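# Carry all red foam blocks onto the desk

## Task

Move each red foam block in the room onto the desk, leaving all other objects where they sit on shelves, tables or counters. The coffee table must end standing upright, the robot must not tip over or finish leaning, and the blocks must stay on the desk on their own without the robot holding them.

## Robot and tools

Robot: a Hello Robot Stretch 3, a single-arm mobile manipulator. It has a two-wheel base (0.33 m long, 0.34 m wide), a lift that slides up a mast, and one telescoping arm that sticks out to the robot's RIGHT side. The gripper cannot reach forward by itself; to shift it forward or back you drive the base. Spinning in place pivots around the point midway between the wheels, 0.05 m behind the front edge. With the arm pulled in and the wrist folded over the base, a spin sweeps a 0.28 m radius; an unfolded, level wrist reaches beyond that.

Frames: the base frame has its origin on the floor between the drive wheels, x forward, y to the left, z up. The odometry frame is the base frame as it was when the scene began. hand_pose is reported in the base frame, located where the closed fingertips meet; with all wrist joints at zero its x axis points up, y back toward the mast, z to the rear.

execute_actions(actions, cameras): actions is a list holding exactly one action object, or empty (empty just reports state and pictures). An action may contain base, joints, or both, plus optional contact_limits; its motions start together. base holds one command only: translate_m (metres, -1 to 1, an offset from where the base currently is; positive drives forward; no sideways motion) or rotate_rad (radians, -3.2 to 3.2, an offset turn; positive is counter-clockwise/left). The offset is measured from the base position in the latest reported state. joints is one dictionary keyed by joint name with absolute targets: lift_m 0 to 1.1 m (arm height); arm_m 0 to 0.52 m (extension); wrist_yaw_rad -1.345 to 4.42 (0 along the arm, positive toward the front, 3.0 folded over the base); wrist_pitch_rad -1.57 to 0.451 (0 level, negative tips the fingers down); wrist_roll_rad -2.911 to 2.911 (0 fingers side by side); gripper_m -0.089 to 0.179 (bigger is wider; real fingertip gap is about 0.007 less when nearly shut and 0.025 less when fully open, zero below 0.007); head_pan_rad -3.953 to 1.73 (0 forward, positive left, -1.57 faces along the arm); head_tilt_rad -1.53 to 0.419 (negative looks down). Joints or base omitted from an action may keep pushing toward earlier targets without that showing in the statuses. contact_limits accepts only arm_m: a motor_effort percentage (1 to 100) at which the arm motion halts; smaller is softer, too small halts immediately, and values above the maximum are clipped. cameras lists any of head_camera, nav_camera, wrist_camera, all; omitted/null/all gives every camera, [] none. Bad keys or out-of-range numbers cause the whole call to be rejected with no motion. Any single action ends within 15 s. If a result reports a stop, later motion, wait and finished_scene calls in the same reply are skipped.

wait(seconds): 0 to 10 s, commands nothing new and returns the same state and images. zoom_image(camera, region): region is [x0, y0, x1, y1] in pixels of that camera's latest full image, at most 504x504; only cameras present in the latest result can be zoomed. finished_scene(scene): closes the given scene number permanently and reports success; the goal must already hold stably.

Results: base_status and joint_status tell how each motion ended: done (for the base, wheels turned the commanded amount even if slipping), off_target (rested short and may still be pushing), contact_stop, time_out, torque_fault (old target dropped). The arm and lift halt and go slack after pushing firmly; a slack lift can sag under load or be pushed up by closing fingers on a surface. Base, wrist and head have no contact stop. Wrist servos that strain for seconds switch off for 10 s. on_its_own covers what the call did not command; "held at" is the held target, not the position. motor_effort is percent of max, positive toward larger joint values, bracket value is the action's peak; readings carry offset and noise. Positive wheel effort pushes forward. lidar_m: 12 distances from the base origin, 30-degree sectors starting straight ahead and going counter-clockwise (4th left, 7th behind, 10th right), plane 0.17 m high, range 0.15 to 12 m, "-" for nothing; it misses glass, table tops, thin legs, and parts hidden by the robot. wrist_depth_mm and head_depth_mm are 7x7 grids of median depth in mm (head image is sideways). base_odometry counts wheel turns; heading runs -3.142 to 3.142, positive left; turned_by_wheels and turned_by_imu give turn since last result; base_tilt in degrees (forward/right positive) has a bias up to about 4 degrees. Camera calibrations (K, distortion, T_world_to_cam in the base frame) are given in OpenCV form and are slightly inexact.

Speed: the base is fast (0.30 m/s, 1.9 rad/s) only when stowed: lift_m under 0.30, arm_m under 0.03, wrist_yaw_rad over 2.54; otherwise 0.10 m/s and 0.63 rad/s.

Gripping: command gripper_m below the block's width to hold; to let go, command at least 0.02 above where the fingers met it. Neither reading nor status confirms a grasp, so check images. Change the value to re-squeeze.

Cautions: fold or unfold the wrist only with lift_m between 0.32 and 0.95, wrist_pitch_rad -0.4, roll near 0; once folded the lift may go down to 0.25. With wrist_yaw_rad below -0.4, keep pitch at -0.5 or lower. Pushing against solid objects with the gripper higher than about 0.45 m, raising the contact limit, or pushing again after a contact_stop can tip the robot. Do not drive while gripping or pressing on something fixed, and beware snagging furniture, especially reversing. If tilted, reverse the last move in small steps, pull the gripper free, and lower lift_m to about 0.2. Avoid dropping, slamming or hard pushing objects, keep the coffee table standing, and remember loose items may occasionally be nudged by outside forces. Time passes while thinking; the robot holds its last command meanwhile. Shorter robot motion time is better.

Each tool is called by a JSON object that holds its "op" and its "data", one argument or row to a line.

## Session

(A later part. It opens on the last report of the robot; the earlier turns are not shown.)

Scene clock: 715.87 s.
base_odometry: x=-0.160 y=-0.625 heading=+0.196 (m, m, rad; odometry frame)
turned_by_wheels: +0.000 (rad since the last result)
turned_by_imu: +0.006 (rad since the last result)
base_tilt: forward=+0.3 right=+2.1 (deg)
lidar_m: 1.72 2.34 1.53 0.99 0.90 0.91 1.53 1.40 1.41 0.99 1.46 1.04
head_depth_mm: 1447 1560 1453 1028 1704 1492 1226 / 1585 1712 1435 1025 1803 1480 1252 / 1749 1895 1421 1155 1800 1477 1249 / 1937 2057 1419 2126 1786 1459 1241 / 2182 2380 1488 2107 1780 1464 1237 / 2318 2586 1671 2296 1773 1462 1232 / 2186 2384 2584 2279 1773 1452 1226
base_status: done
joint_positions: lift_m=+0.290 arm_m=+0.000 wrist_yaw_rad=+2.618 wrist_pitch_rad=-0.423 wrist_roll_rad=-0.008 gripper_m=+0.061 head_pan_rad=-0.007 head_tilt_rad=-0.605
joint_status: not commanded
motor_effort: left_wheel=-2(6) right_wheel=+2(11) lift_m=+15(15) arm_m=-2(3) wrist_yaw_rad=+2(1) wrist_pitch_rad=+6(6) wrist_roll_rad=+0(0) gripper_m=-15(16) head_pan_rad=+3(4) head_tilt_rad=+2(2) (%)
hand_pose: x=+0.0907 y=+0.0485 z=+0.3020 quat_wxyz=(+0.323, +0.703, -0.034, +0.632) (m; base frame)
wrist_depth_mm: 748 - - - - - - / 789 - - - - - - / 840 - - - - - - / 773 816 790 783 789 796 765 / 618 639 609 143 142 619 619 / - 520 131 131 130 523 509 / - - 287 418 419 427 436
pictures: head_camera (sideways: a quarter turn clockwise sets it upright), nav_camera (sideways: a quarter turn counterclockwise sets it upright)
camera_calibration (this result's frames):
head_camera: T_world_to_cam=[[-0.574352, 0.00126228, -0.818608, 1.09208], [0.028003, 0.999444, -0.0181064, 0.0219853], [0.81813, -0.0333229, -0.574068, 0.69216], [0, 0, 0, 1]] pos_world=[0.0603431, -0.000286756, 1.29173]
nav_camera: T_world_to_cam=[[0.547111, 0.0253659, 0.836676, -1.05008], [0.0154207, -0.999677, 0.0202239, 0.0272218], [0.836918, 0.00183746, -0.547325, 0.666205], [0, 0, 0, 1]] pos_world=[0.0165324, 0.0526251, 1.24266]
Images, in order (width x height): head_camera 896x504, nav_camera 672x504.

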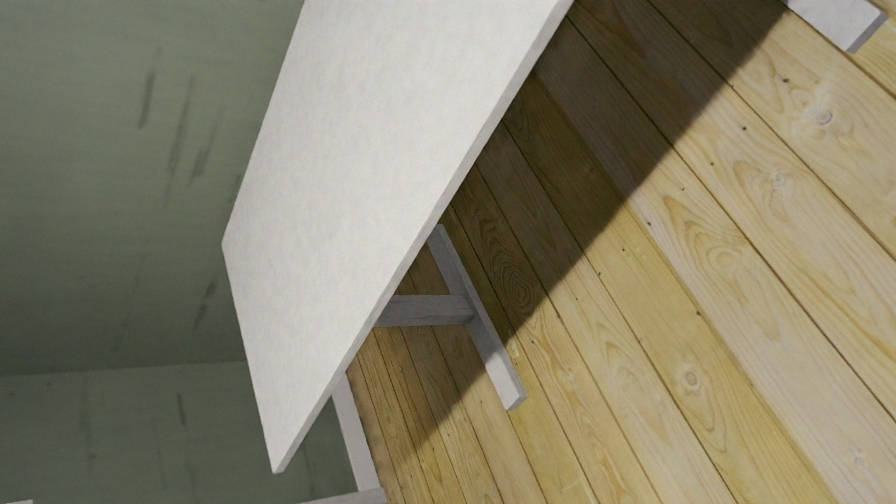

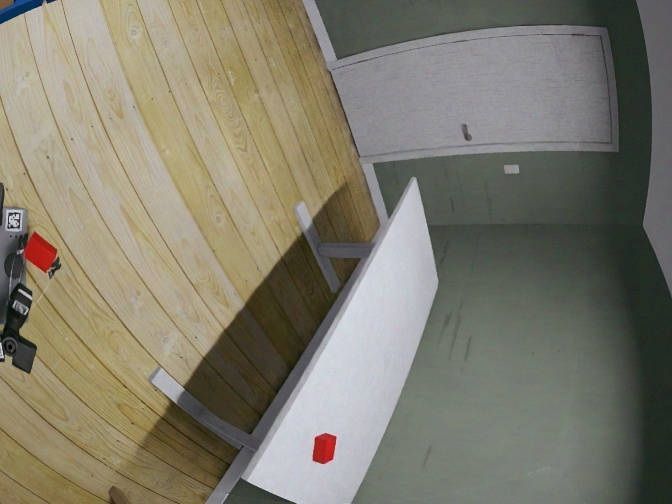

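{"op": "execute_actions", "data": {
  "actions": [
    {"base": {"translate_m": 0.64}}
  ],
  "cameras": []
}}

{"op": "execute_actions", "data": {
  "actions": [
    {"base": {"rotate_rad": 0.7}, "joints": {"lift_m": 0.93, "head_pan_rad": -1.4, "head_tilt_rad": -0.8}}
  ],
  "cameras": ["nav_camera"]
}}

{"op": "execute_actions", "data": {
  "actions": [
    {"joints": {"wrist_yaw_rad": 0.0}}
  ],
  "cameras": ["nav_camera", "wrist_camera"]
}}

Scene clock: 741.27 s.
base_odometry: x=+0.467 y=-0.501 heading=+0.196 (m, m, rad; odometry frame)
turned_by_wheels: +0.000 (rad since the last result)
turned_by_imu: +0.004 (rad since the last result)
base_tilt: forward=+0.3 right=+2.1 (deg)
lidar_m: 1.07 1.85 1.87 1.42 1.28 1.31 2.08 1.90 1.04 0.70 0.76 1.08
head_depth_mm: 1046 1124 1215 1033 800 655 553 / 1142 1234 1311 1027 795 652 550 / 1255 1381 1416 1021 793 648 586 / 1404 1539 1420 1009 787 662 1219 / 1576 1761 1847 1006 785 1354 1233 / 1775 1962 2146 1001 832 1452 1231 / 1705 1849 2013 992 1706 1447 1233
base_status: done
joint_positions: lift_m=+0.290 arm_m=+0.000 wrist_yaw_rad=+2.618 wrist_pitch_rad=-0.423 wrist_roll_rad=-0.008 gripper_m=+0.061 head_pan_rad=-0.007 head_tilt_rad=-0.605
joint_status: not commanded
motor_effort: left_wheel=-3(6) right_wheel=+2(10) lift_m=+15(15) arm_m=-3(2) wrist_yaw_rad=+1(1) wrist_pitch_rad=+6(6) wrist_roll_rad=-1(1) gripper_m=-16(17) head_pan_rad=+3(4) head_tilt_rad=+2(3) (%)
hand_pose: x=+0.0907 y=+0.0485 z=+0.3020 quat_wxyz=(+0.323, +0.703, -0.034, +0.632) (m; base frame)
wrist_depth_mm: - - - - - - - / - - - - - - - / - - - - - - - / 788 823 783 801 786 801 734 / 627 631 610 142 141 619 612 / - 521 131 131 130 517 510 / - - 286 420 413 430 439
pictures: none
No camera images: the call's "cameras" was empty. Leave "cameras" out to get every camera's image.

Scene clock: 747.93 s.
base_odometry: x=+0.467 y=-0.501 heading=+0.896 (m, m, rad; odometry frame)
turned_by_wheels: +0.700 (rad since the last result)
turned_by_imu: +0.694 (rad since the last result)
base_tilt: forward=+0.3 right=+2.1 (deg)
lidar_m: 1.85 1.79 1.36 1.28 1.36 1.96 1.83 1.04 0.70 1.08 1.13 1.08
head_depth_mm: 896 1012 1010 812 - - 1148 / 910 1034 1003 806 - - 1142 / 927 1054 994 814 - - - / 945 1079 993 797 - 584 - / 963 1106 981 791 679 609 1190 / 980 1126 975 787 661 608 1149 / 1004 1129 972 784 658 1227 1141
base_status: done
joint_positions: lift_m=+0.930 arm_m=+0.000 wrist_yaw_rad=+2.618 wrist_pitch_rad=-0.422 wrist_roll_rad=-0.008 gripper_m=+0.061 head_pan_rad=-1.393 head_tilt_rad=-0.790
joint_status: all done
motor_effort: left_wheel=-2(8) right_wheel=+2(9) lift_m=+29(30) arm_m=-2(2) wrist_yaw_rad=+1(1) wrist_pitch_rad=+6(6) wrist_roll_rad=+0(0) gripper_m=-16(16) head_pan_rad=-5(48) head_tilt_rad=-7(28) (%)
hand_pose: x=+0.0907 y=+0.0485 z=+0.9412 quat_wxyz=(+0.323, +0.703, -0.034, +0.632) (m; base frame)
wrist_depth_mm: - - - - - - - / - - - - - - - / - - - - - - - / - - - - - - - / - - - 142 141 - - / - - 131 130 130 - - / - - - - - - -
pictures: nav_camera (sideways: a quarter turn counterclockwise sets it upright)
camera_calibration (this result's frames):
nav_camera: T_world_to_cam=[[0.151115, -0.67585, 0.721382, -0.897378], [-0.979232, -0.202128, 0.0157584, 0.0391071], [0.135161, -0.708782, -0.692358, 0.859153], [0, 0, 0, 1]] pos_world=[0.0577775, 0.0103639, 1.24158]
Images, in order (width x height): nav_camera 672x504.

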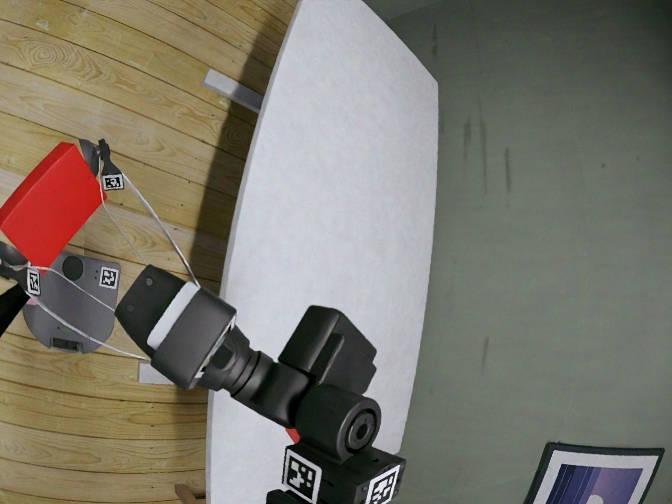

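Scene clock: 750.23 s.
base_odometry: x=+0.467 y=-0.501 heading=+0.896 (m, m, rad; odometry frame)
turned_by_wheels: +0.000 (rad since the last result)
turned_by_imu: +0.000 (rad since the last result)
base_tilt: forward=+0.3 right=+2.1 (deg)
lidar_m: 1.85 1.79 1.36 1.28 1.36 1.96 1.83 1.04 0.70 1.08 1.13 1.07
head_depth_mm: 894 1011 1009 810 - - - / 910 1030 1005 858 - - 1125 / 929 1055 998 847 - - 1120 / 943 1078 989 817 667 598 1154 / 965 1105 982 792 663 608 1151 / 977 1125 978 789 660 607 1144 / 1000 1128 969 787 657 1231 1143
base_status: not commanded
joint_positions: lift_m=+0.930 arm_m=+0.000 wrist_yaw_rad=+0.003 wrist_pitch_rad=-0.422 wrist_roll_rad=-0.008 gripper_m=+0.061 head_pan_rad=-1.393 head_tilt_rad=-0.790
joint_status: all done
motor_effort: left_wheel=-2(2) right_wheel=+2(3) lift_m=+29(29) arm_m=-3(3) wrist_yaw_rad=-1(3) wrist_pitch_rad=+6(6) wrist_roll_rad=+0(0) gripper_m=-16(16) head_pan_rad=-4(4) head_tilt_rad=-7(5) (%)
hand_pose: x=-0.0208 y=-0.3691 z=+0.9412 quat_wxyz=(+0.695, +0.150, -0.688, -0.147) (m; base frame)
wrist_depth_mm: 778 757 754 726 719 717 690 / 841 826 815 787 756 751 744 / 880 872 866 843 829 798 802 / 648 653 635 643 636 645 886 / 506 514 504 143 142 506 495 / 423 419 131 130 129 370 403 / 356 356 346 337 336 345 352
pictures: nav_camera (sideways: a quarter turn counterclockwise sets it upright), wrist_camera
camera_calibration (this result's frames):
nav_camera: T_world_to_cam=[[0.151114, -0.675849, 0.721382, -0.897379], [-0.979232, -0.202128, 0.0157584, 0.0391071], [0.135162, -0.708782, -0.692358, 0.859153], [0, 0, 0, 1]] pos_world=[0.0577775, 0.0103639, 1.24158]
wrist_camera: T_world_to_cam=[[-0.999298, -0.0366817, -0.0075673, -0.0181129], [-0.0133043, 0.536512, -0.843788, 1.02655], [0.0350115, -0.843095, -0.536623, 0.359268], [0, 0, 0, 1]] pos_world=[-0.0170212, -0.248523, 1.05884]
Images, in order (width x height): nav_camera 672x504, wrist_camera 644x364.

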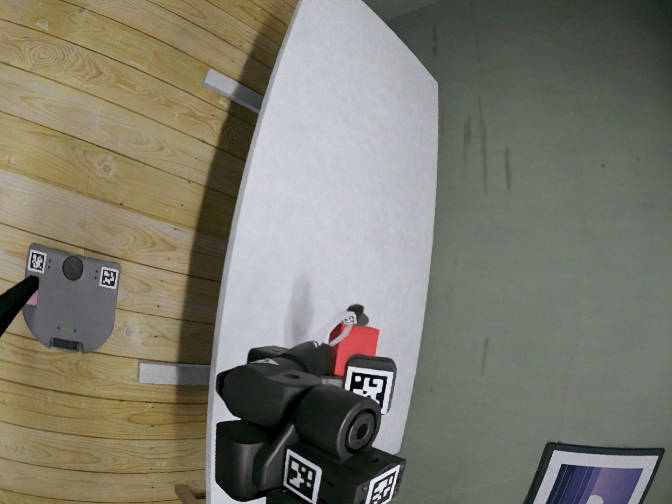

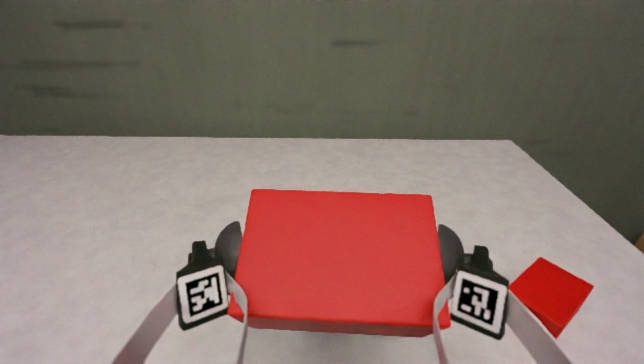

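{"op": "execute_actions", "data": {
  "actions": [
    {"base": {"translate_m": 0.1}, "joints": {"wrist_pitch_rad": -0.9, "arm_m": 0.2, "lift_m": 0.87}}
  ],
  "cameras": ["wrist_camera", "head_camera"]
}}

Scene clock: 763.93 s.
base_odometry: x=+0.530 y=-0.423 heading=+0.896 (m, m, rad; odometry frame)
turned_by_wheels: +0.000 (rad since the last result)
turned_by_imu: +0.001 (rad since the last result)
base_tilt: forward=+0.4 right=+2.1 (deg)
lidar_m: 1.75 1.78 1.33 1.28 1.36 2.06 1.93 1.13 0.75 1.08 1.13 0.99
head_depth_mm: 897 1016 1103 - 676 581 1166 / 915 1035 1075 - 674 590 1165 / 929 1054 1028 823 663 589 1158 / 947 1085 992 797 666 598 1153 / 966 1102 983 792 666 608 1149 / 981 1125 975 789 660 1227 1147 / 1007 1130 968 783 658 1225 1145
base_status: done
joint_positions: lift_m=+0.870 arm_m=+0.200 wrist_yaw_rad=+0.002 wrist_pitch_rad=-0.909 wrist_roll_rad=-0.008 gripper_m=+0.061 head_pan_rad=-1.393 head_tilt_rad=-0.790
joint_status: all done
motor_effort: left_wheel=-2(5) right_wheel=+3(7) lift_m=+15(25) arm_m=+2(2) wrist_yaw_rad=-1(2) wrist_pitch_rad=+2(5) wrist_roll_rad=+0(0) gripper_m=-16(17) head_pan_rad=-4(3) head_tilt_rad=-7(7) (%)
hand_pose: x=-0.0214 y=-0.4830 z=+0.7921 quat_wxyz=(+0.638, +0.312, -0.632, -0.309) (m; base frame)
wrist_depth_mm: 393 387 388 384 376 369 370 / 342 344 336 333 331 325 325 / 306 304 300 300 296 296 293 / 275 272 269 270 267 264 261 / 250 249 245 143 142 242 239 / 229 229 131 130 130 223 222 / 211 210 206 201 200 202 204
pictures: head_camera (sideways: a quarter turn clockwise sets it upright), wrist_camera
camera_calibration (this result's frames):
head_camera: T_world_to_cam=[[-0.129082, 0.703816, -0.698557, 0.932883], [0.986962, 0.159483, -0.0216906, 0.0207971], [0.0961419, -0.692249, -0.715226, 0.880181], [0, 0, 0, 1]] pos_world=[0.01527, -0.05059, 1.28165]
wrist_camera: T_world_to_cam=[[-0.999376, -0.0273618, -0.022326, -0.00777323], [-0.012743, 0.869018, -0.494617, 0.845884], [0.0329353, -0.494024, -0.868824, 0.61485], [0, 0, 0, 1]] pos_world=[-0.0172395, -0.43155, 0.952412]
Images, in order (width x height): head_camera 896x504, wrist_camera 644x364.

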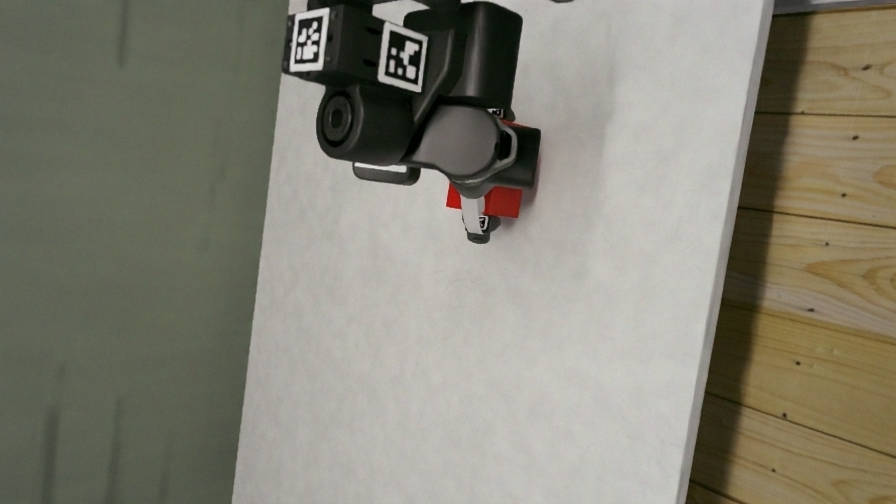

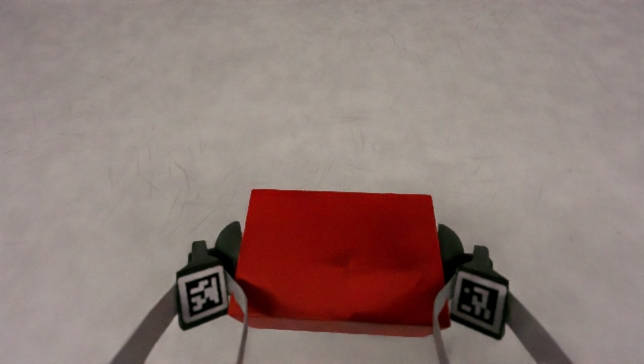

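{"op": "execute_actions", "data": {
  "actions": [
    {"joints": {"lift_m": 0.822}}
  ],
  "cameras": []
}}

{"op": "execute_actions", "data": {
  "actions": [
    {"joints": {"gripper_m": 0.16}}
  ],
  "cameras": ["wrist_camera"]
}}

{"op": "execute_actions", "data": {
  "actions": [
    {"joints": {"lift_m": 0.93, "arm_m": 0.0, "wrist_pitch_rad": -0.4, "head_pan_rad": -1.9, "head_tilt_rad": -0.7}}
  ],
  "cameras": ["nav_camera", "head_camera"]
}}

Scene clock: 774.23 s.
base_odometry: x=+0.530 y=-0.423 heading=+0.896 (m, m, rad; odometry frame)
turned_by_wheels: +0.000 (rad since the last result)
turned_by_imu: +0.000 (rad since the last result)
base_tilt: forward=+0.3 right=+2.1 (deg)
lidar_m: 1.75 1.79 1.34 1.28 1.36 2.06 1.93 1.13 0.75 1.08 1.13 1.00
head_depth_mm: 896 1015 1010 - 660 582 1166 / 913 1037 1003 - 658 590 1164 / 930 1055 996 802 654 589 1161 / 949 1079 986 797 668 598 1158 / 964 1107 985 791 665 608 1143 / 986 1124 976 788 660 1225 1150 / 1004 1126 970 784 657 1228 1143
base_status: not commanded
joint_positions: lift_m=+0.822 arm_m=+0.200 wrist_yaw_rad=+0.002 wrist_pitch_rad=-0.910 wrist_roll_rad=-0.008 gripper_m=+0.061 head_pan_rad=-1.393 head_tilt_rad=-0.790
joint_status: all done
motor_effort: left_wheel=-2(2) right_wheel=+2(3) lift_m=+15(16) arm_m=+1(2) wrist_yaw_rad=-2(2) wrist_pitch_rad=+2(3) wrist_roll_rad=+0(1) gripper_m=-16(17) head_pan_rad=-4(5) head_tilt_rad=-6(7) (%)
hand_pose: x=-0.0214 y=-0.4829 z=+0.7440 quat_wxyz=(+0.638, +0.313, -0.632, -0.309) (m; base frame)
wrist_depth_mm: 314 310 303 302 301 293 292 / 272 270 270 263 263 261 257 / 244 242 239 237 235 234 232 / 217 217 217 214 212 209 209 / 199 197 194 143 142 192 190 / 182 181 131 131 130 177 176 / 169 167 164 159 160 161 163
pictures: none
No camera images: the call's "cameras" was empty. Leave "cameras" out to get every camera's image.

Scene clock: 775.73 s.
base_odometry: x=+0.530 y=-0.423 heading=+0.896 (m, m, rad; odometry frame)
turned_by_wheels: +0.000 (rad since the last result)
turned_by_imu: +0.000 (rad since the last result)
base_tilt: forward=+0.3 right=+2.2 (deg)
lidar_m: 1.75 1.78 1.33 1.28 1.35 2.06 1.94 1.13 0.75 1.08 1.13 0.99
head_depth_mm: 899 1013 1012 - 660 582 1165 / 912 1039 1006 - 656 590 1165 / 930 1057 999 801 655 589 1159 / 948 1078 991 799 667 598 1154 / 965 1108 985 793 664 609 1151 / 985 1125 973 788 660 1227 1146 / 1004 1128 973 785 657 1227 1138
base_status: not commanded
joint_positions: lift_m=+0.822 arm_m=+0.200 wrist_yaw_rad=+0.002 wrist_pitch_rad=-0.910 wrist_roll_rad=-0.008 gripper_m=+0.160 head_pan_rad=-1.393 head_tilt_rad=-0.790
joint_status: all done
motor_effort: left_wheel=-2(2) right_wheel=+2(2) lift_m=+15(15) arm_m=+1(2) wrist_yaw_rad=-1(1) wrist_pitch_rad=+3(3) wrist_roll_rad=+0(0) gripper_m=+0(95) head_pan_rad=-4(4) head_tilt_rad=-6(5) (%)
hand_pose: x=-0.0214 y=-0.4829 z=+0.7440 quat_wxyz=(+0.638, +0.313, -0.632, -0.309) (m; base frame)
wrist_depth_mm: 310 311 308 301 299 293 291 / 274 270 269 265 263 262 259 / 242 242 239 237 236 234 231 / 218 217 216 214 214 209 209 / 199 199 193 147 149 193 191 / 182 - 174 135 137 177 176 / 171 165 166 161 159 162 162
pictures: wrist_camera
camera_calibration (this result's frames):
wrist_camera: T_world_to_cam=[[-0.999376, -0.027349, -0.0223389, -0.0088279], [-0.0127419, 0.869264, -0.494185, 0.821818], [0.0329338, -0.493592, -0.86907, 0.573539], [0, 0, 0, 1]] pos_world=[-0.0172397, -0.431524, 0.904378]
Images, in order (width x height): wrist_camera 644x364.

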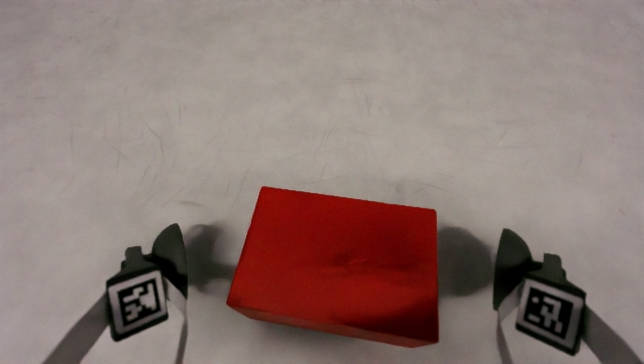

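Scene clock: 778.43 s.
base_odometry: x=+0.530 y=-0.423 heading=+0.896 (m, m, rad; odometry frame)
turned_by_wheels: +0.000 (rad since the last result)
turned_by_imu: +0.000 (rad since the last result)
base_tilt: forward=+0.3 right=+2.0 (deg)
lidar_m: 1.75 1.79 1.33 1.28 1.36 2.06 1.92 1.13 0.75 1.08 1.13 0.99
head_depth_mm: 1067 1219 1427 901 - - - / 1034 1176 1285 924 - - 1129 / 995 1129 1154 914 - - - / 964 1087 1143 910 - - - / 934 1056 1129 878 - - - / 907 1014 1087 899 - - 1111 / 884 983 1073 867 695 582 546
base_status: not commanded
joint_positions: lift_m=+0.930 arm_m=+0.000 wrist_yaw_rad=+0.002 wrist_pitch_rad=-0.420 wrist_roll_rad=-0.008 gripper_m=+0.160 head_pan_rad=-1.893 head_tilt_rad=-0.705
joint_status: all done
motor_effort: left_wheel=-2(2) right_wheel=+2(3) lift_m=+29(30) arm_m=-2(3) wrist_yaw_rad=-1(1) wrist_pitch_rad=+5(6) wrist_roll_rad=-1(0) gripper_m=+1(0) head_pan_rad=-5(38) head_tilt_rad=+2(17) (%)
hand_pose: x=-0.0212 y=-0.3694 z=+0.9418 quat_wxyz=(+0.695, +0.149, -0.688, -0.147) (m; base frame)
wrist_depth_mm: 781 752 750 739 725 711 687 / 833 812 823 789 770 754 726 / 908 883 837 837 841 823 808 / 667 655 648 644 646 657 675 / 516 534 518 507 502 505 510 / 424 - 424 392 410 414 373 / 362 350 357 336 357 356 338
pictures: head_camera (sideways: a quarter turn clockwise sets it upright), nav_camera (sideways: a quarter turn counterclockwise sets it upright)
camera_calibration (this result's frames):
head_camera: T_world_to_cam=[[0.204246, 0.620435, -0.757195, 1.00727], [0.94211, -0.334699, -0.0201227, 0.0190317], [-0.265917, -0.709251, -0.652879, 0.801297], [0, 0, 0, 1]] pos_world=[-0.0105824, -0.0502556, 1.28623]
nav_camera: T_world_to_cam=[[-0.171098, -0.604633, 0.77791, -0.96909], [-0.955794, 0.293493, 0.0178955, 0.03618], [-0.239131, -0.74046, -0.628121, 0.77788], [0, 0, 0, 1]] pos_world=[0.0547866, -0.0205739, 1.24182]
Images, in order (width x height): head_camera 896x504, nav_camera 672x504.

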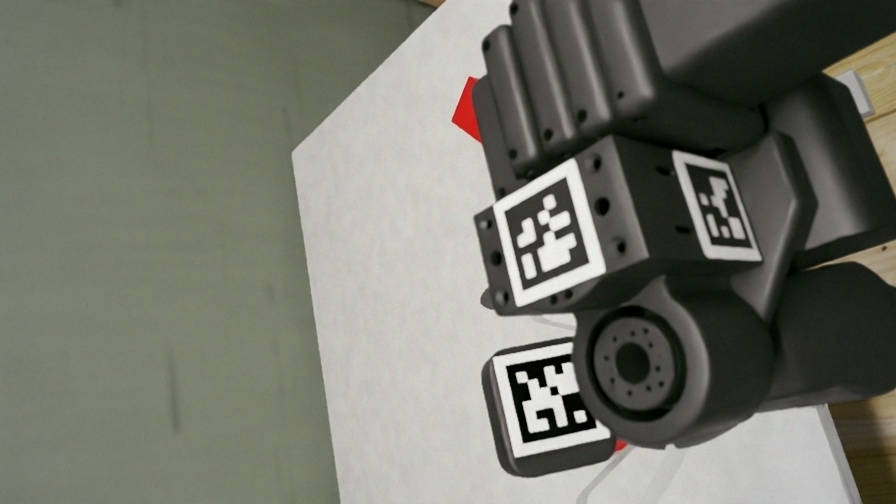

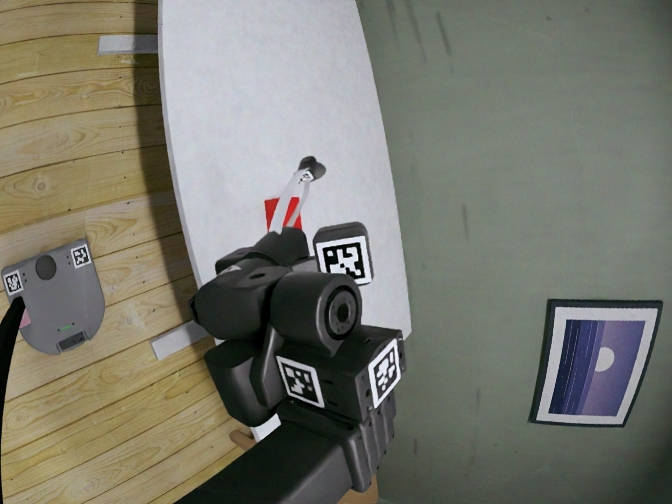

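{"op": "execute_actions", "data": {
  "actions": [
    {"joints": {"wrist_yaw_rad": 3.0, "gripper_m": 0.05, "head_pan_rad": 1.7, "head_tilt_rad": -0.25}}
  ],
  "cameras": ["nav_camera", "head_camera"]
}}

Scene clock: 790.40 s.
base_odometry: x=+0.530 y=-0.423 heading=+0.896 (m, m, rad; odometry frame)
turned_by_wheels: +0.000 (rad since the last result)
turned_by_imu: +0.000 (rad since the last result)
base_tilt: forward=+0.4 right=+2.0 (deg)
lidar_m: 1.75 1.79 1.34 1.28 1.36 2.07 1.93 1.13 0.75 1.08 1.13 0.99
head_depth_mm: 1481 1525 1227 1260 1767 1440 1475 / 1494 1558 1638 1688 1769 1748 1519 / 1490 1548 1649 1707 1759 1810 1525 / 1339 1188 1341 1319 1382 1467 1526 / 1550 1599 1703 1606 1603 1583 1553 / 1570 1618 1559 1480 1427 1546 1567 / 1585 1648 1317 1465 1443 1572 -
base_status: not commanded
joint_positions: lift_m=+0.930 arm_m=+0.000 wrist_yaw_rad=+2.997 wrist_pitch_rad=-0.420 wrist_roll_rad=-0.008 gripper_m=+0.050 head_pan_rad=+1.693 head_tilt_rad=-0.261
joint_status: all done
motor_effort: left_wheel=-2(2) right_wheel=+2(2) lift_m=+29(29) arm_m=-2(3) wrist_yaw_rad=+2(3) wrist_pitch_rad=+6(5) wrist_roll_rad=+0(0) gripper_m=+0(96) head_pan_rad=+4(46) head_tilt_rad=+7(41) (%)
hand_pose: x=+0.0111 y=+0.0766 z=+0.9418 quat_wxyz=(+0.197, +0.697, +0.098, +0.682) (m; base frame)
wrist_depth_mm: - - - - - - - / - - - - - - - / - - - - - - - / - - - - - - - / - - - - - - - / - - - - - - - / - - - - - - -
pictures: head_camera (sideways: a quarter turn clockwise sets it upright), nav_camera (sideways: a quarter turn counterclockwise sets it upright)
camera_calibration (this result's frames):
head_camera: T_world_to_cam=[[0.0348479, -0.262084, -0.964416, 1.27859], [-0.995347, -0.0958408, -0.00992045, 0.0175769], [-0.0898304, 0.960274, -0.264205, 0.294481], [0, 0, 0, 1]] pos_world=[-0.000607683, 0.0539998, 1.31107]
nav_camera: T_world_to_cam=[[-0.0572081, 0.227191, 0.972168, -1.2232], [0.990394, 0.135696, 0.026569, 0.0130032], [-0.125883, 0.96435, -0.232772, 0.262741], [0, 0, 0, 1]] pos_world=[-0.0497806, 0.0227617, 1.24997]
Images, in order (width x height): head_camera 896x504, nav_camera 672x504.

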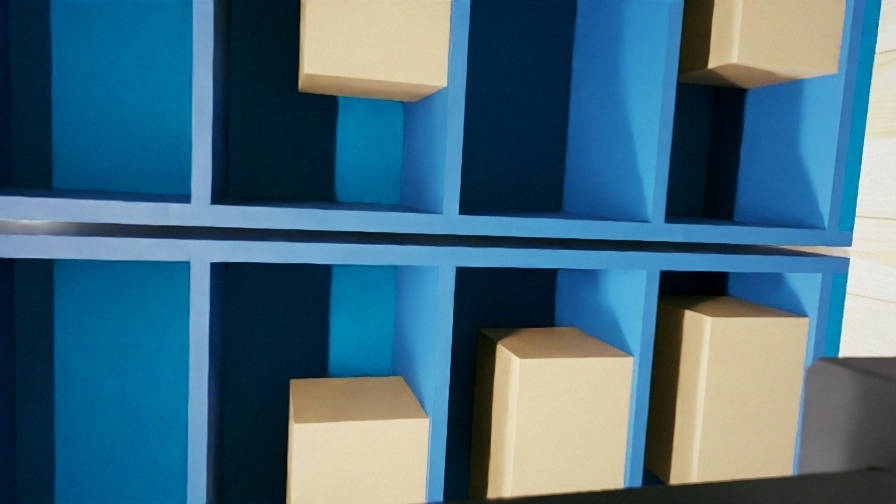

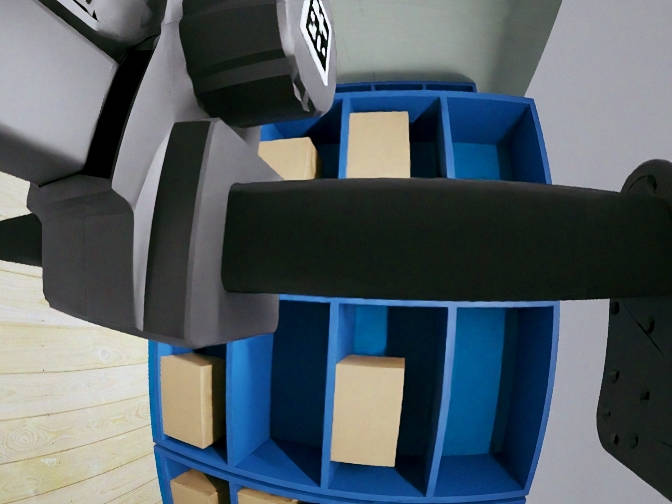

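{"op": "execute_actions", "data": {
  "actions": [
    {"joints": {"lift_m": 0.3, "head_pan_rad": 1.15, "head_tilt_rad": -0.3}}
  ],
  "cameras": ["head_camera"]
}}

{"op": "execute_actions", "data": {
  "actions": [
    {"joints": {"head_pan_rad": 1.73, "head_tilt_rad": -0.45}}
  ],
  "cameras": ["head_camera"]
}}

{"op": "execute_actions", "data": {
  "actions": [
    {"joints": {"head_pan_rad": -3.95, "head_tilt_rad": -0.3}}
  ],
  "cameras": ["head_camera"]
}}

Scene clock: 821.03 s.
base_odometry: x=+0.530 y=-0.423 heading=+0.896 (m, m, rad; odometry frame)
turned_by_wheels: +0.000 (rad since the last result)
turned_by_imu: +0.001 (rad since the last result)
base_tilt: forward=+0.3 right=+2.1 (deg)
lidar_m: 1.75 1.78 1.33 1.28 1.36 2.05 1.93 1.13 0.75 1.08 1.13 0.99
head_depth_mm: 1899 1998 1670 1779 1920 1947 1565 / 1620 1851 1819 1705 1837 1893 1566 / 1373 1393 1480 1547 1652 1762 1551 / 1622 1664 1382 1844 1735 1672 1541 / 1582 1651 1313 1872 1710 1589 1539 / 1517 1580 1257 1787 1605 1657 1532 / 1456 1513 1431 1688 1602 1780 1493
base_status: not commanded
joint_positions: lift_m=+0.300 arm_m=+0.000 wrist_yaw_rad=+2.997 wrist_pitch_rad=-0.420 wrist_roll_rad=-0.008 gripper_m=+0.050 head_pan_rad=+1.157 head_tilt_rad=-0.296
joint_status: all done
motor_effort: left_wheel=-2(2) right_wheel=+3(2) lift_m=+15(25) arm_m=-2(2) wrist_yaw_rad=+1(3) wrist_pitch_rad=+5(6) wrist_roll_rad=+0(0) gripper_m=+0(1) head_pan_rad=-4(39) head_tilt_rad=-2(11) (%)
hand_pose: x=+0.0110 y=+0.0766 z=+0.3127 quat_wxyz=(+0.197, +0.697, +0.098, +0.682) (m; base frame)
wrist_depth_mm: - - - - - - - / - - - - - - - / - - - - - - - / 803 806 817 813 811 803 811 / 650 660 - 640 656 636 644 / 536 533 - 533 548 533 533 / 460 483 - - 451 453 455
pictures: head_camera (sideways: a quarter turn clockwise sets it upright)
camera_calibration (this result's frames):
head_camera: T_world_to_cam=[[-0.117523, -0.27442, -0.954402, 1.26644], [-0.905002, 0.425269, -0.0108383, 0.0182202], [0.408852, 0.862461, -0.298329, 0.335852], [0, 0, 0, 1]] pos_world=[0.0280104, 0.0501267, 1.30908]
Images, in order (width x height): head_camera 896x504.

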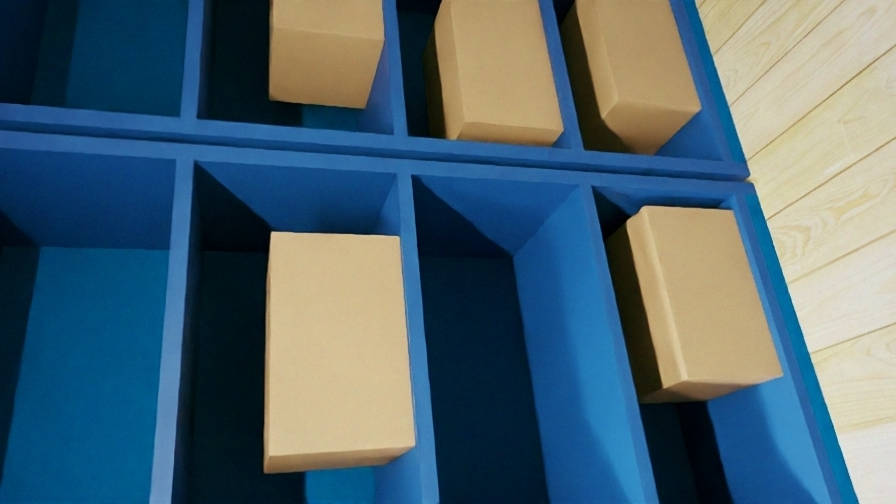

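Scene clock: 821.93 s.
base_odometry: x=+0.530 y=-0.423 heading=+0.896 (m, m, rad; odometry frame)
turned_by_wheels: +0.000 (rad since the last result)
turned_by_imu: +0.000 (rad since the last result)
base_tilt: forward=+0.3 right=+2.1 (deg)
lidar_m: 1.75 1.78 1.33 1.28 1.36 2.06 1.93 1.13 0.75 1.08 1.13 0.99
head_depth_mm: 1397 1267 1221 1737 1546 1592 1383 / 1412 1547 1576 1768 1894 1645 1381 / 1114 1374 1387 1615 1877 1656 1376 / 1446 1564 1350 1634 1591 1638 1366 / 1482 1632 1515 1528 1640 1665 1362 / 1508 1308 1490 1466 1681 1660 1364 / 1517 1260 1480 1486 - - -
base_status: not commanded
joint_positions: lift_m=+0.300 arm_m=+0.000 wrist_yaw_rad=+2.997 wrist_pitch_rad=-0.420 wrist_roll_rad=-0.008 gripper_m=+0.050 head_pan_rad=+1.723 head_tilt_rad=-0.444
joint_status: all done
motor_effort: left_wheel=-2(2) right_wheel=+2(2) lift_m=+15(14) arm_m=-2(3) wrist_yaw_rad=+1(2) wrist_pitch_rad=+5(6) wrist_roll_rad=+0(0) gripper_m=+1(1) head_pan_rad=+4(41) head_tilt_rad=-2(21) (%)
hand_pose: x=+0.0110 y=+0.0766 z=+0.3127 quat_wxyz=(+0.197, +0.697, +0.098, +0.682) (m; base frame)
wrist_depth_mm: - - - - - - - / - - - - - - - / - - - - - - - / 811 836 808 820 809 810 791 / 652 634 - 630 672 621 641 / 533 533 - 527 555 528 532 / 463 478 - - 457 444 441
pictures: head_camera (sideways: a quarter turn clockwise sets it upright)
camera_calibration (this result's frames):
head_camera: T_world_to_cam=[[0.0686758, -0.430589, -0.899931, 1.19421], [-0.991685, -0.127867, -0.0144973, 0.0235102], [-0.108829, 0.893444, -0.43579, 0.517899], [0, 0, 0, 1]] pos_world=[-0.00233588, 0.0545052, 1.30074]
Images, in order (width x height): head_camera 896x504.

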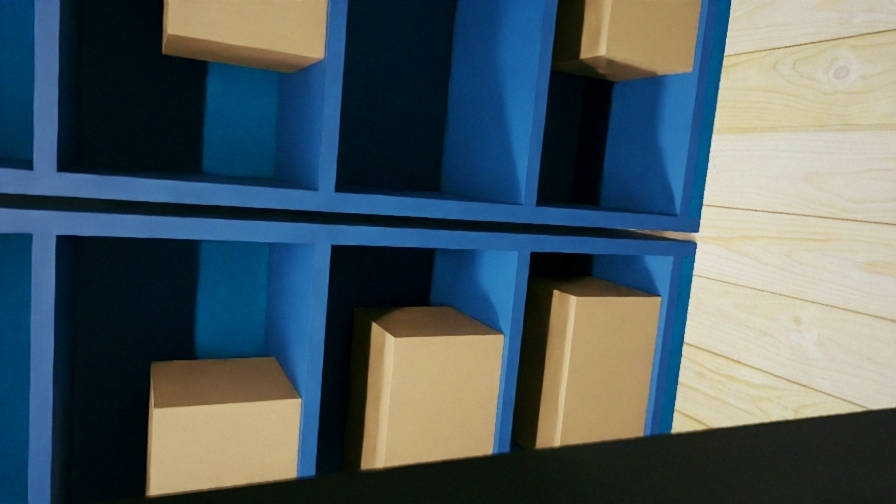

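Scene clock: 825.13 s.
base_odometry: x=+0.530 y=-0.423 heading=+0.896 (m, m, rad; odometry frame)
turned_by_wheels: +0.000 (rad since the last result)
turned_by_imu: +0.000 (rad since the last result)
base_tilt: forward=+0.3 right=+2.1 (deg)
lidar_m: 1.75 1.78 1.33 1.28 1.36 2.06 1.93 1.13 0.75 1.08 1.13 0.99
head_depth_mm: - - - - - - - / - - - - - - - / 2041 2179 1598 1705 1823 1885 - / 2564 2684 2883 3088 2712 1944 1531 / 2307 2439 2563 2748 2678 1937 1526 / 2106 2222 2344 2476 2550 1943 1523 / 1934 2019 2127 2251 2347 1921 1511
base_status: not commanded
joint_positions: lift_m=+0.300 arm_m=+0.000 wrist_yaw_rad=+2.997 wrist_pitch_rad=-0.420 wrist_roll_rad=-0.008 gripper_m=+0.050 head_pan_rad=-3.939 head_tilt_rad=-0.310
joint_status: all done
joint sent to its limit — the command would take head_pan_rad past its lower limit, so that joint was sent only as far as its limit.
motor_effort: left_wheel=-1(1) right_wheel=+3(2) lift_m=+14(14) arm_m=-2(3) wrist_yaw_rad=+2(1) wrist_pitch_rad=+6(5) wrist_roll_rad=+0(1) gripper_m=+0(0) head_pan_rad=-4(46) head_tilt_rad=+6(23) (%)
hand_pose: x=+0.0110 y=+0.0766 z=+0.3127 quat_wxyz=(+0.197, +0.697, +0.098, +0.682) (m; base frame)
wrist_depth_mm: - - - - - - - / - - - - - - - / - - - - - - - / 843 826 806 833 827 815 805 / 633 653 - 634 662 645 632 / 536 532 - 533 548 531 526 / 451 479 - - 446 452 444
pictures: head_camera (sideways: a quarter turn clockwise sets it upright)
camera_calibration (this result's frames):
head_camera: T_world_to_cam=[[0.219786, -0.221155, -0.95015, 1.25883], [-0.732887, -0.680258, -0.0111941, 0.0176333], [-0.643871, 0.698813, -0.311593, 0.359537], [0, 0, 0, 1]] pos_world=[-0.032254, 0.039142, 1.3083]
Images, in order (width x height): head_camera 896x504.

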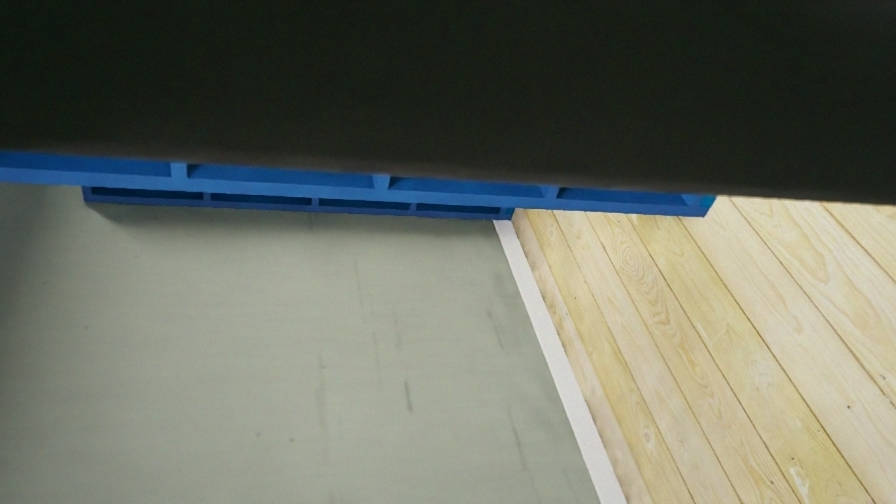

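{"op": "execute_actions", "data": {
  "actions": [
    {"joints": {"head_pan_rad": -1.7, "head_tilt_rad": -0.7}}
  ],
  "cameras": ["nav_camera", "head_camera"]
}}

Scene clock: 834.83 s.
base_odometry: x=+0.530 y=-0.423 heading=+0.896 (m, m, rad; odometry frame)
turned_by_wheels: +0.000 (rad since the last result)
turned_by_imu: +0.000 (rad since the last result)
base_tilt: forward=+0.4 right=+2.1 (deg)
lidar_m: 1.75 1.79 1.34 1.28 1.36 2.07 1.93 1.13 0.75 1.08 1.13 0.99
head_depth_mm: 961 1083 1173 913 717 615 1194 / 946 1065 1151 907 731 612 1182 / 927 1053 1139 902 728 611 1166 / 920 1038 1121 895 723 608 1152 / 908 1023 1114 889 668 604 1126 / 899 1008 1097 887 716 603 1117 / 888 993 1084 880 712 600 550
base_status: not commanded
joint_positions: lift_m=+0.300 arm_m=+0.000 wrist_yaw_rad=+2.997 wrist_pitch_rad=-0.420 wrist_roll_rad=-0.008 gripper_m=+0.050 head_pan_rad=-1.707 head_tilt_rad=-0.691
joint_status: all done
motor_effort: left_wheel=-2(2) right_wheel=+2(2) lift_m=+15(15) arm_m=-2(2) wrist_yaw_rad=+2(2) wrist_pitch_rad=+5(5) wrist_roll_rad=+0(0) gripper_m=+0(0) head_pan_rad=+4(47) head_tilt_rad=-5(38) (%)
hand_pose: x=+0.0110 y=+0.0766 z=+0.3127 quat_wxyz=(+0.197, +0.697, +0.098, +0.682) (m; base frame)
wrist_depth_mm: - - - - - - - / - - - - - - - / - - - - - - - / 821 816 806 825 819 792 817 / 645 642 - 648 670 636 633 / 541 529 - 523 553 530 516 / 451 478 - - 454 448 449
pictures: head_camera (sideways: a quarter turn clockwise sets it upright), nav_camera (sideways: a quarter turn counterclockwise sets it upright)
camera_calibration (this result's frames):
head_camera: T_world_to_cam=[[0.0847635, 0.637266, -0.765968, 1.01943], [0.987676, -0.155244, -0.019861, 0.0184134], [-0.131569, -0.754845, -0.642572, 0.78707], [0, 0, 0, 1]] pos_world=[-0.00104359, -0.0526769, 1.28697]
nav_camera: T_world_to_cam=[[-0.0550657, -0.61534, 0.786336, -0.980781], [-0.993519, 0.112194, 0.0182218, 0.0359851], [-0.0994345, -0.780237, -0.61753, 0.763251], [0, 0, 0, 1]] pos_world=[0.0576379, -0.0120349, 1.2419]
Images, in order (width x height): head_camera 896x504, nav_camera 672x504.

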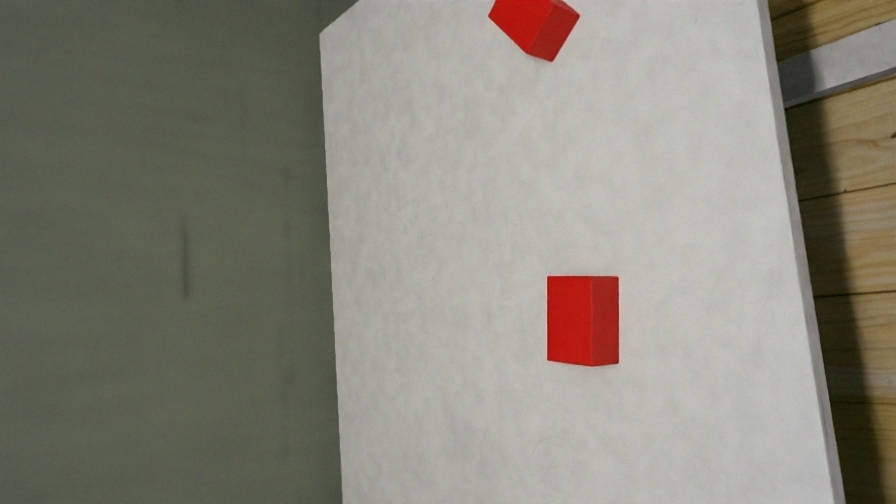

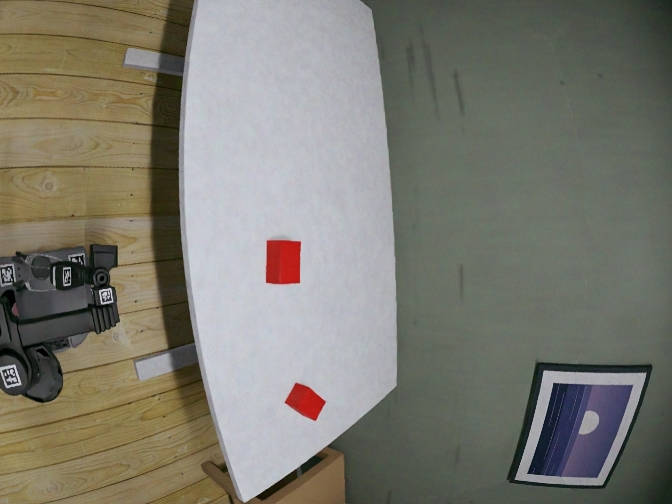

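Both red blocks are on the desk.

{"op": "finished_scene", "data": {
  "scene": 1
}}

The scene is finished: the task was done.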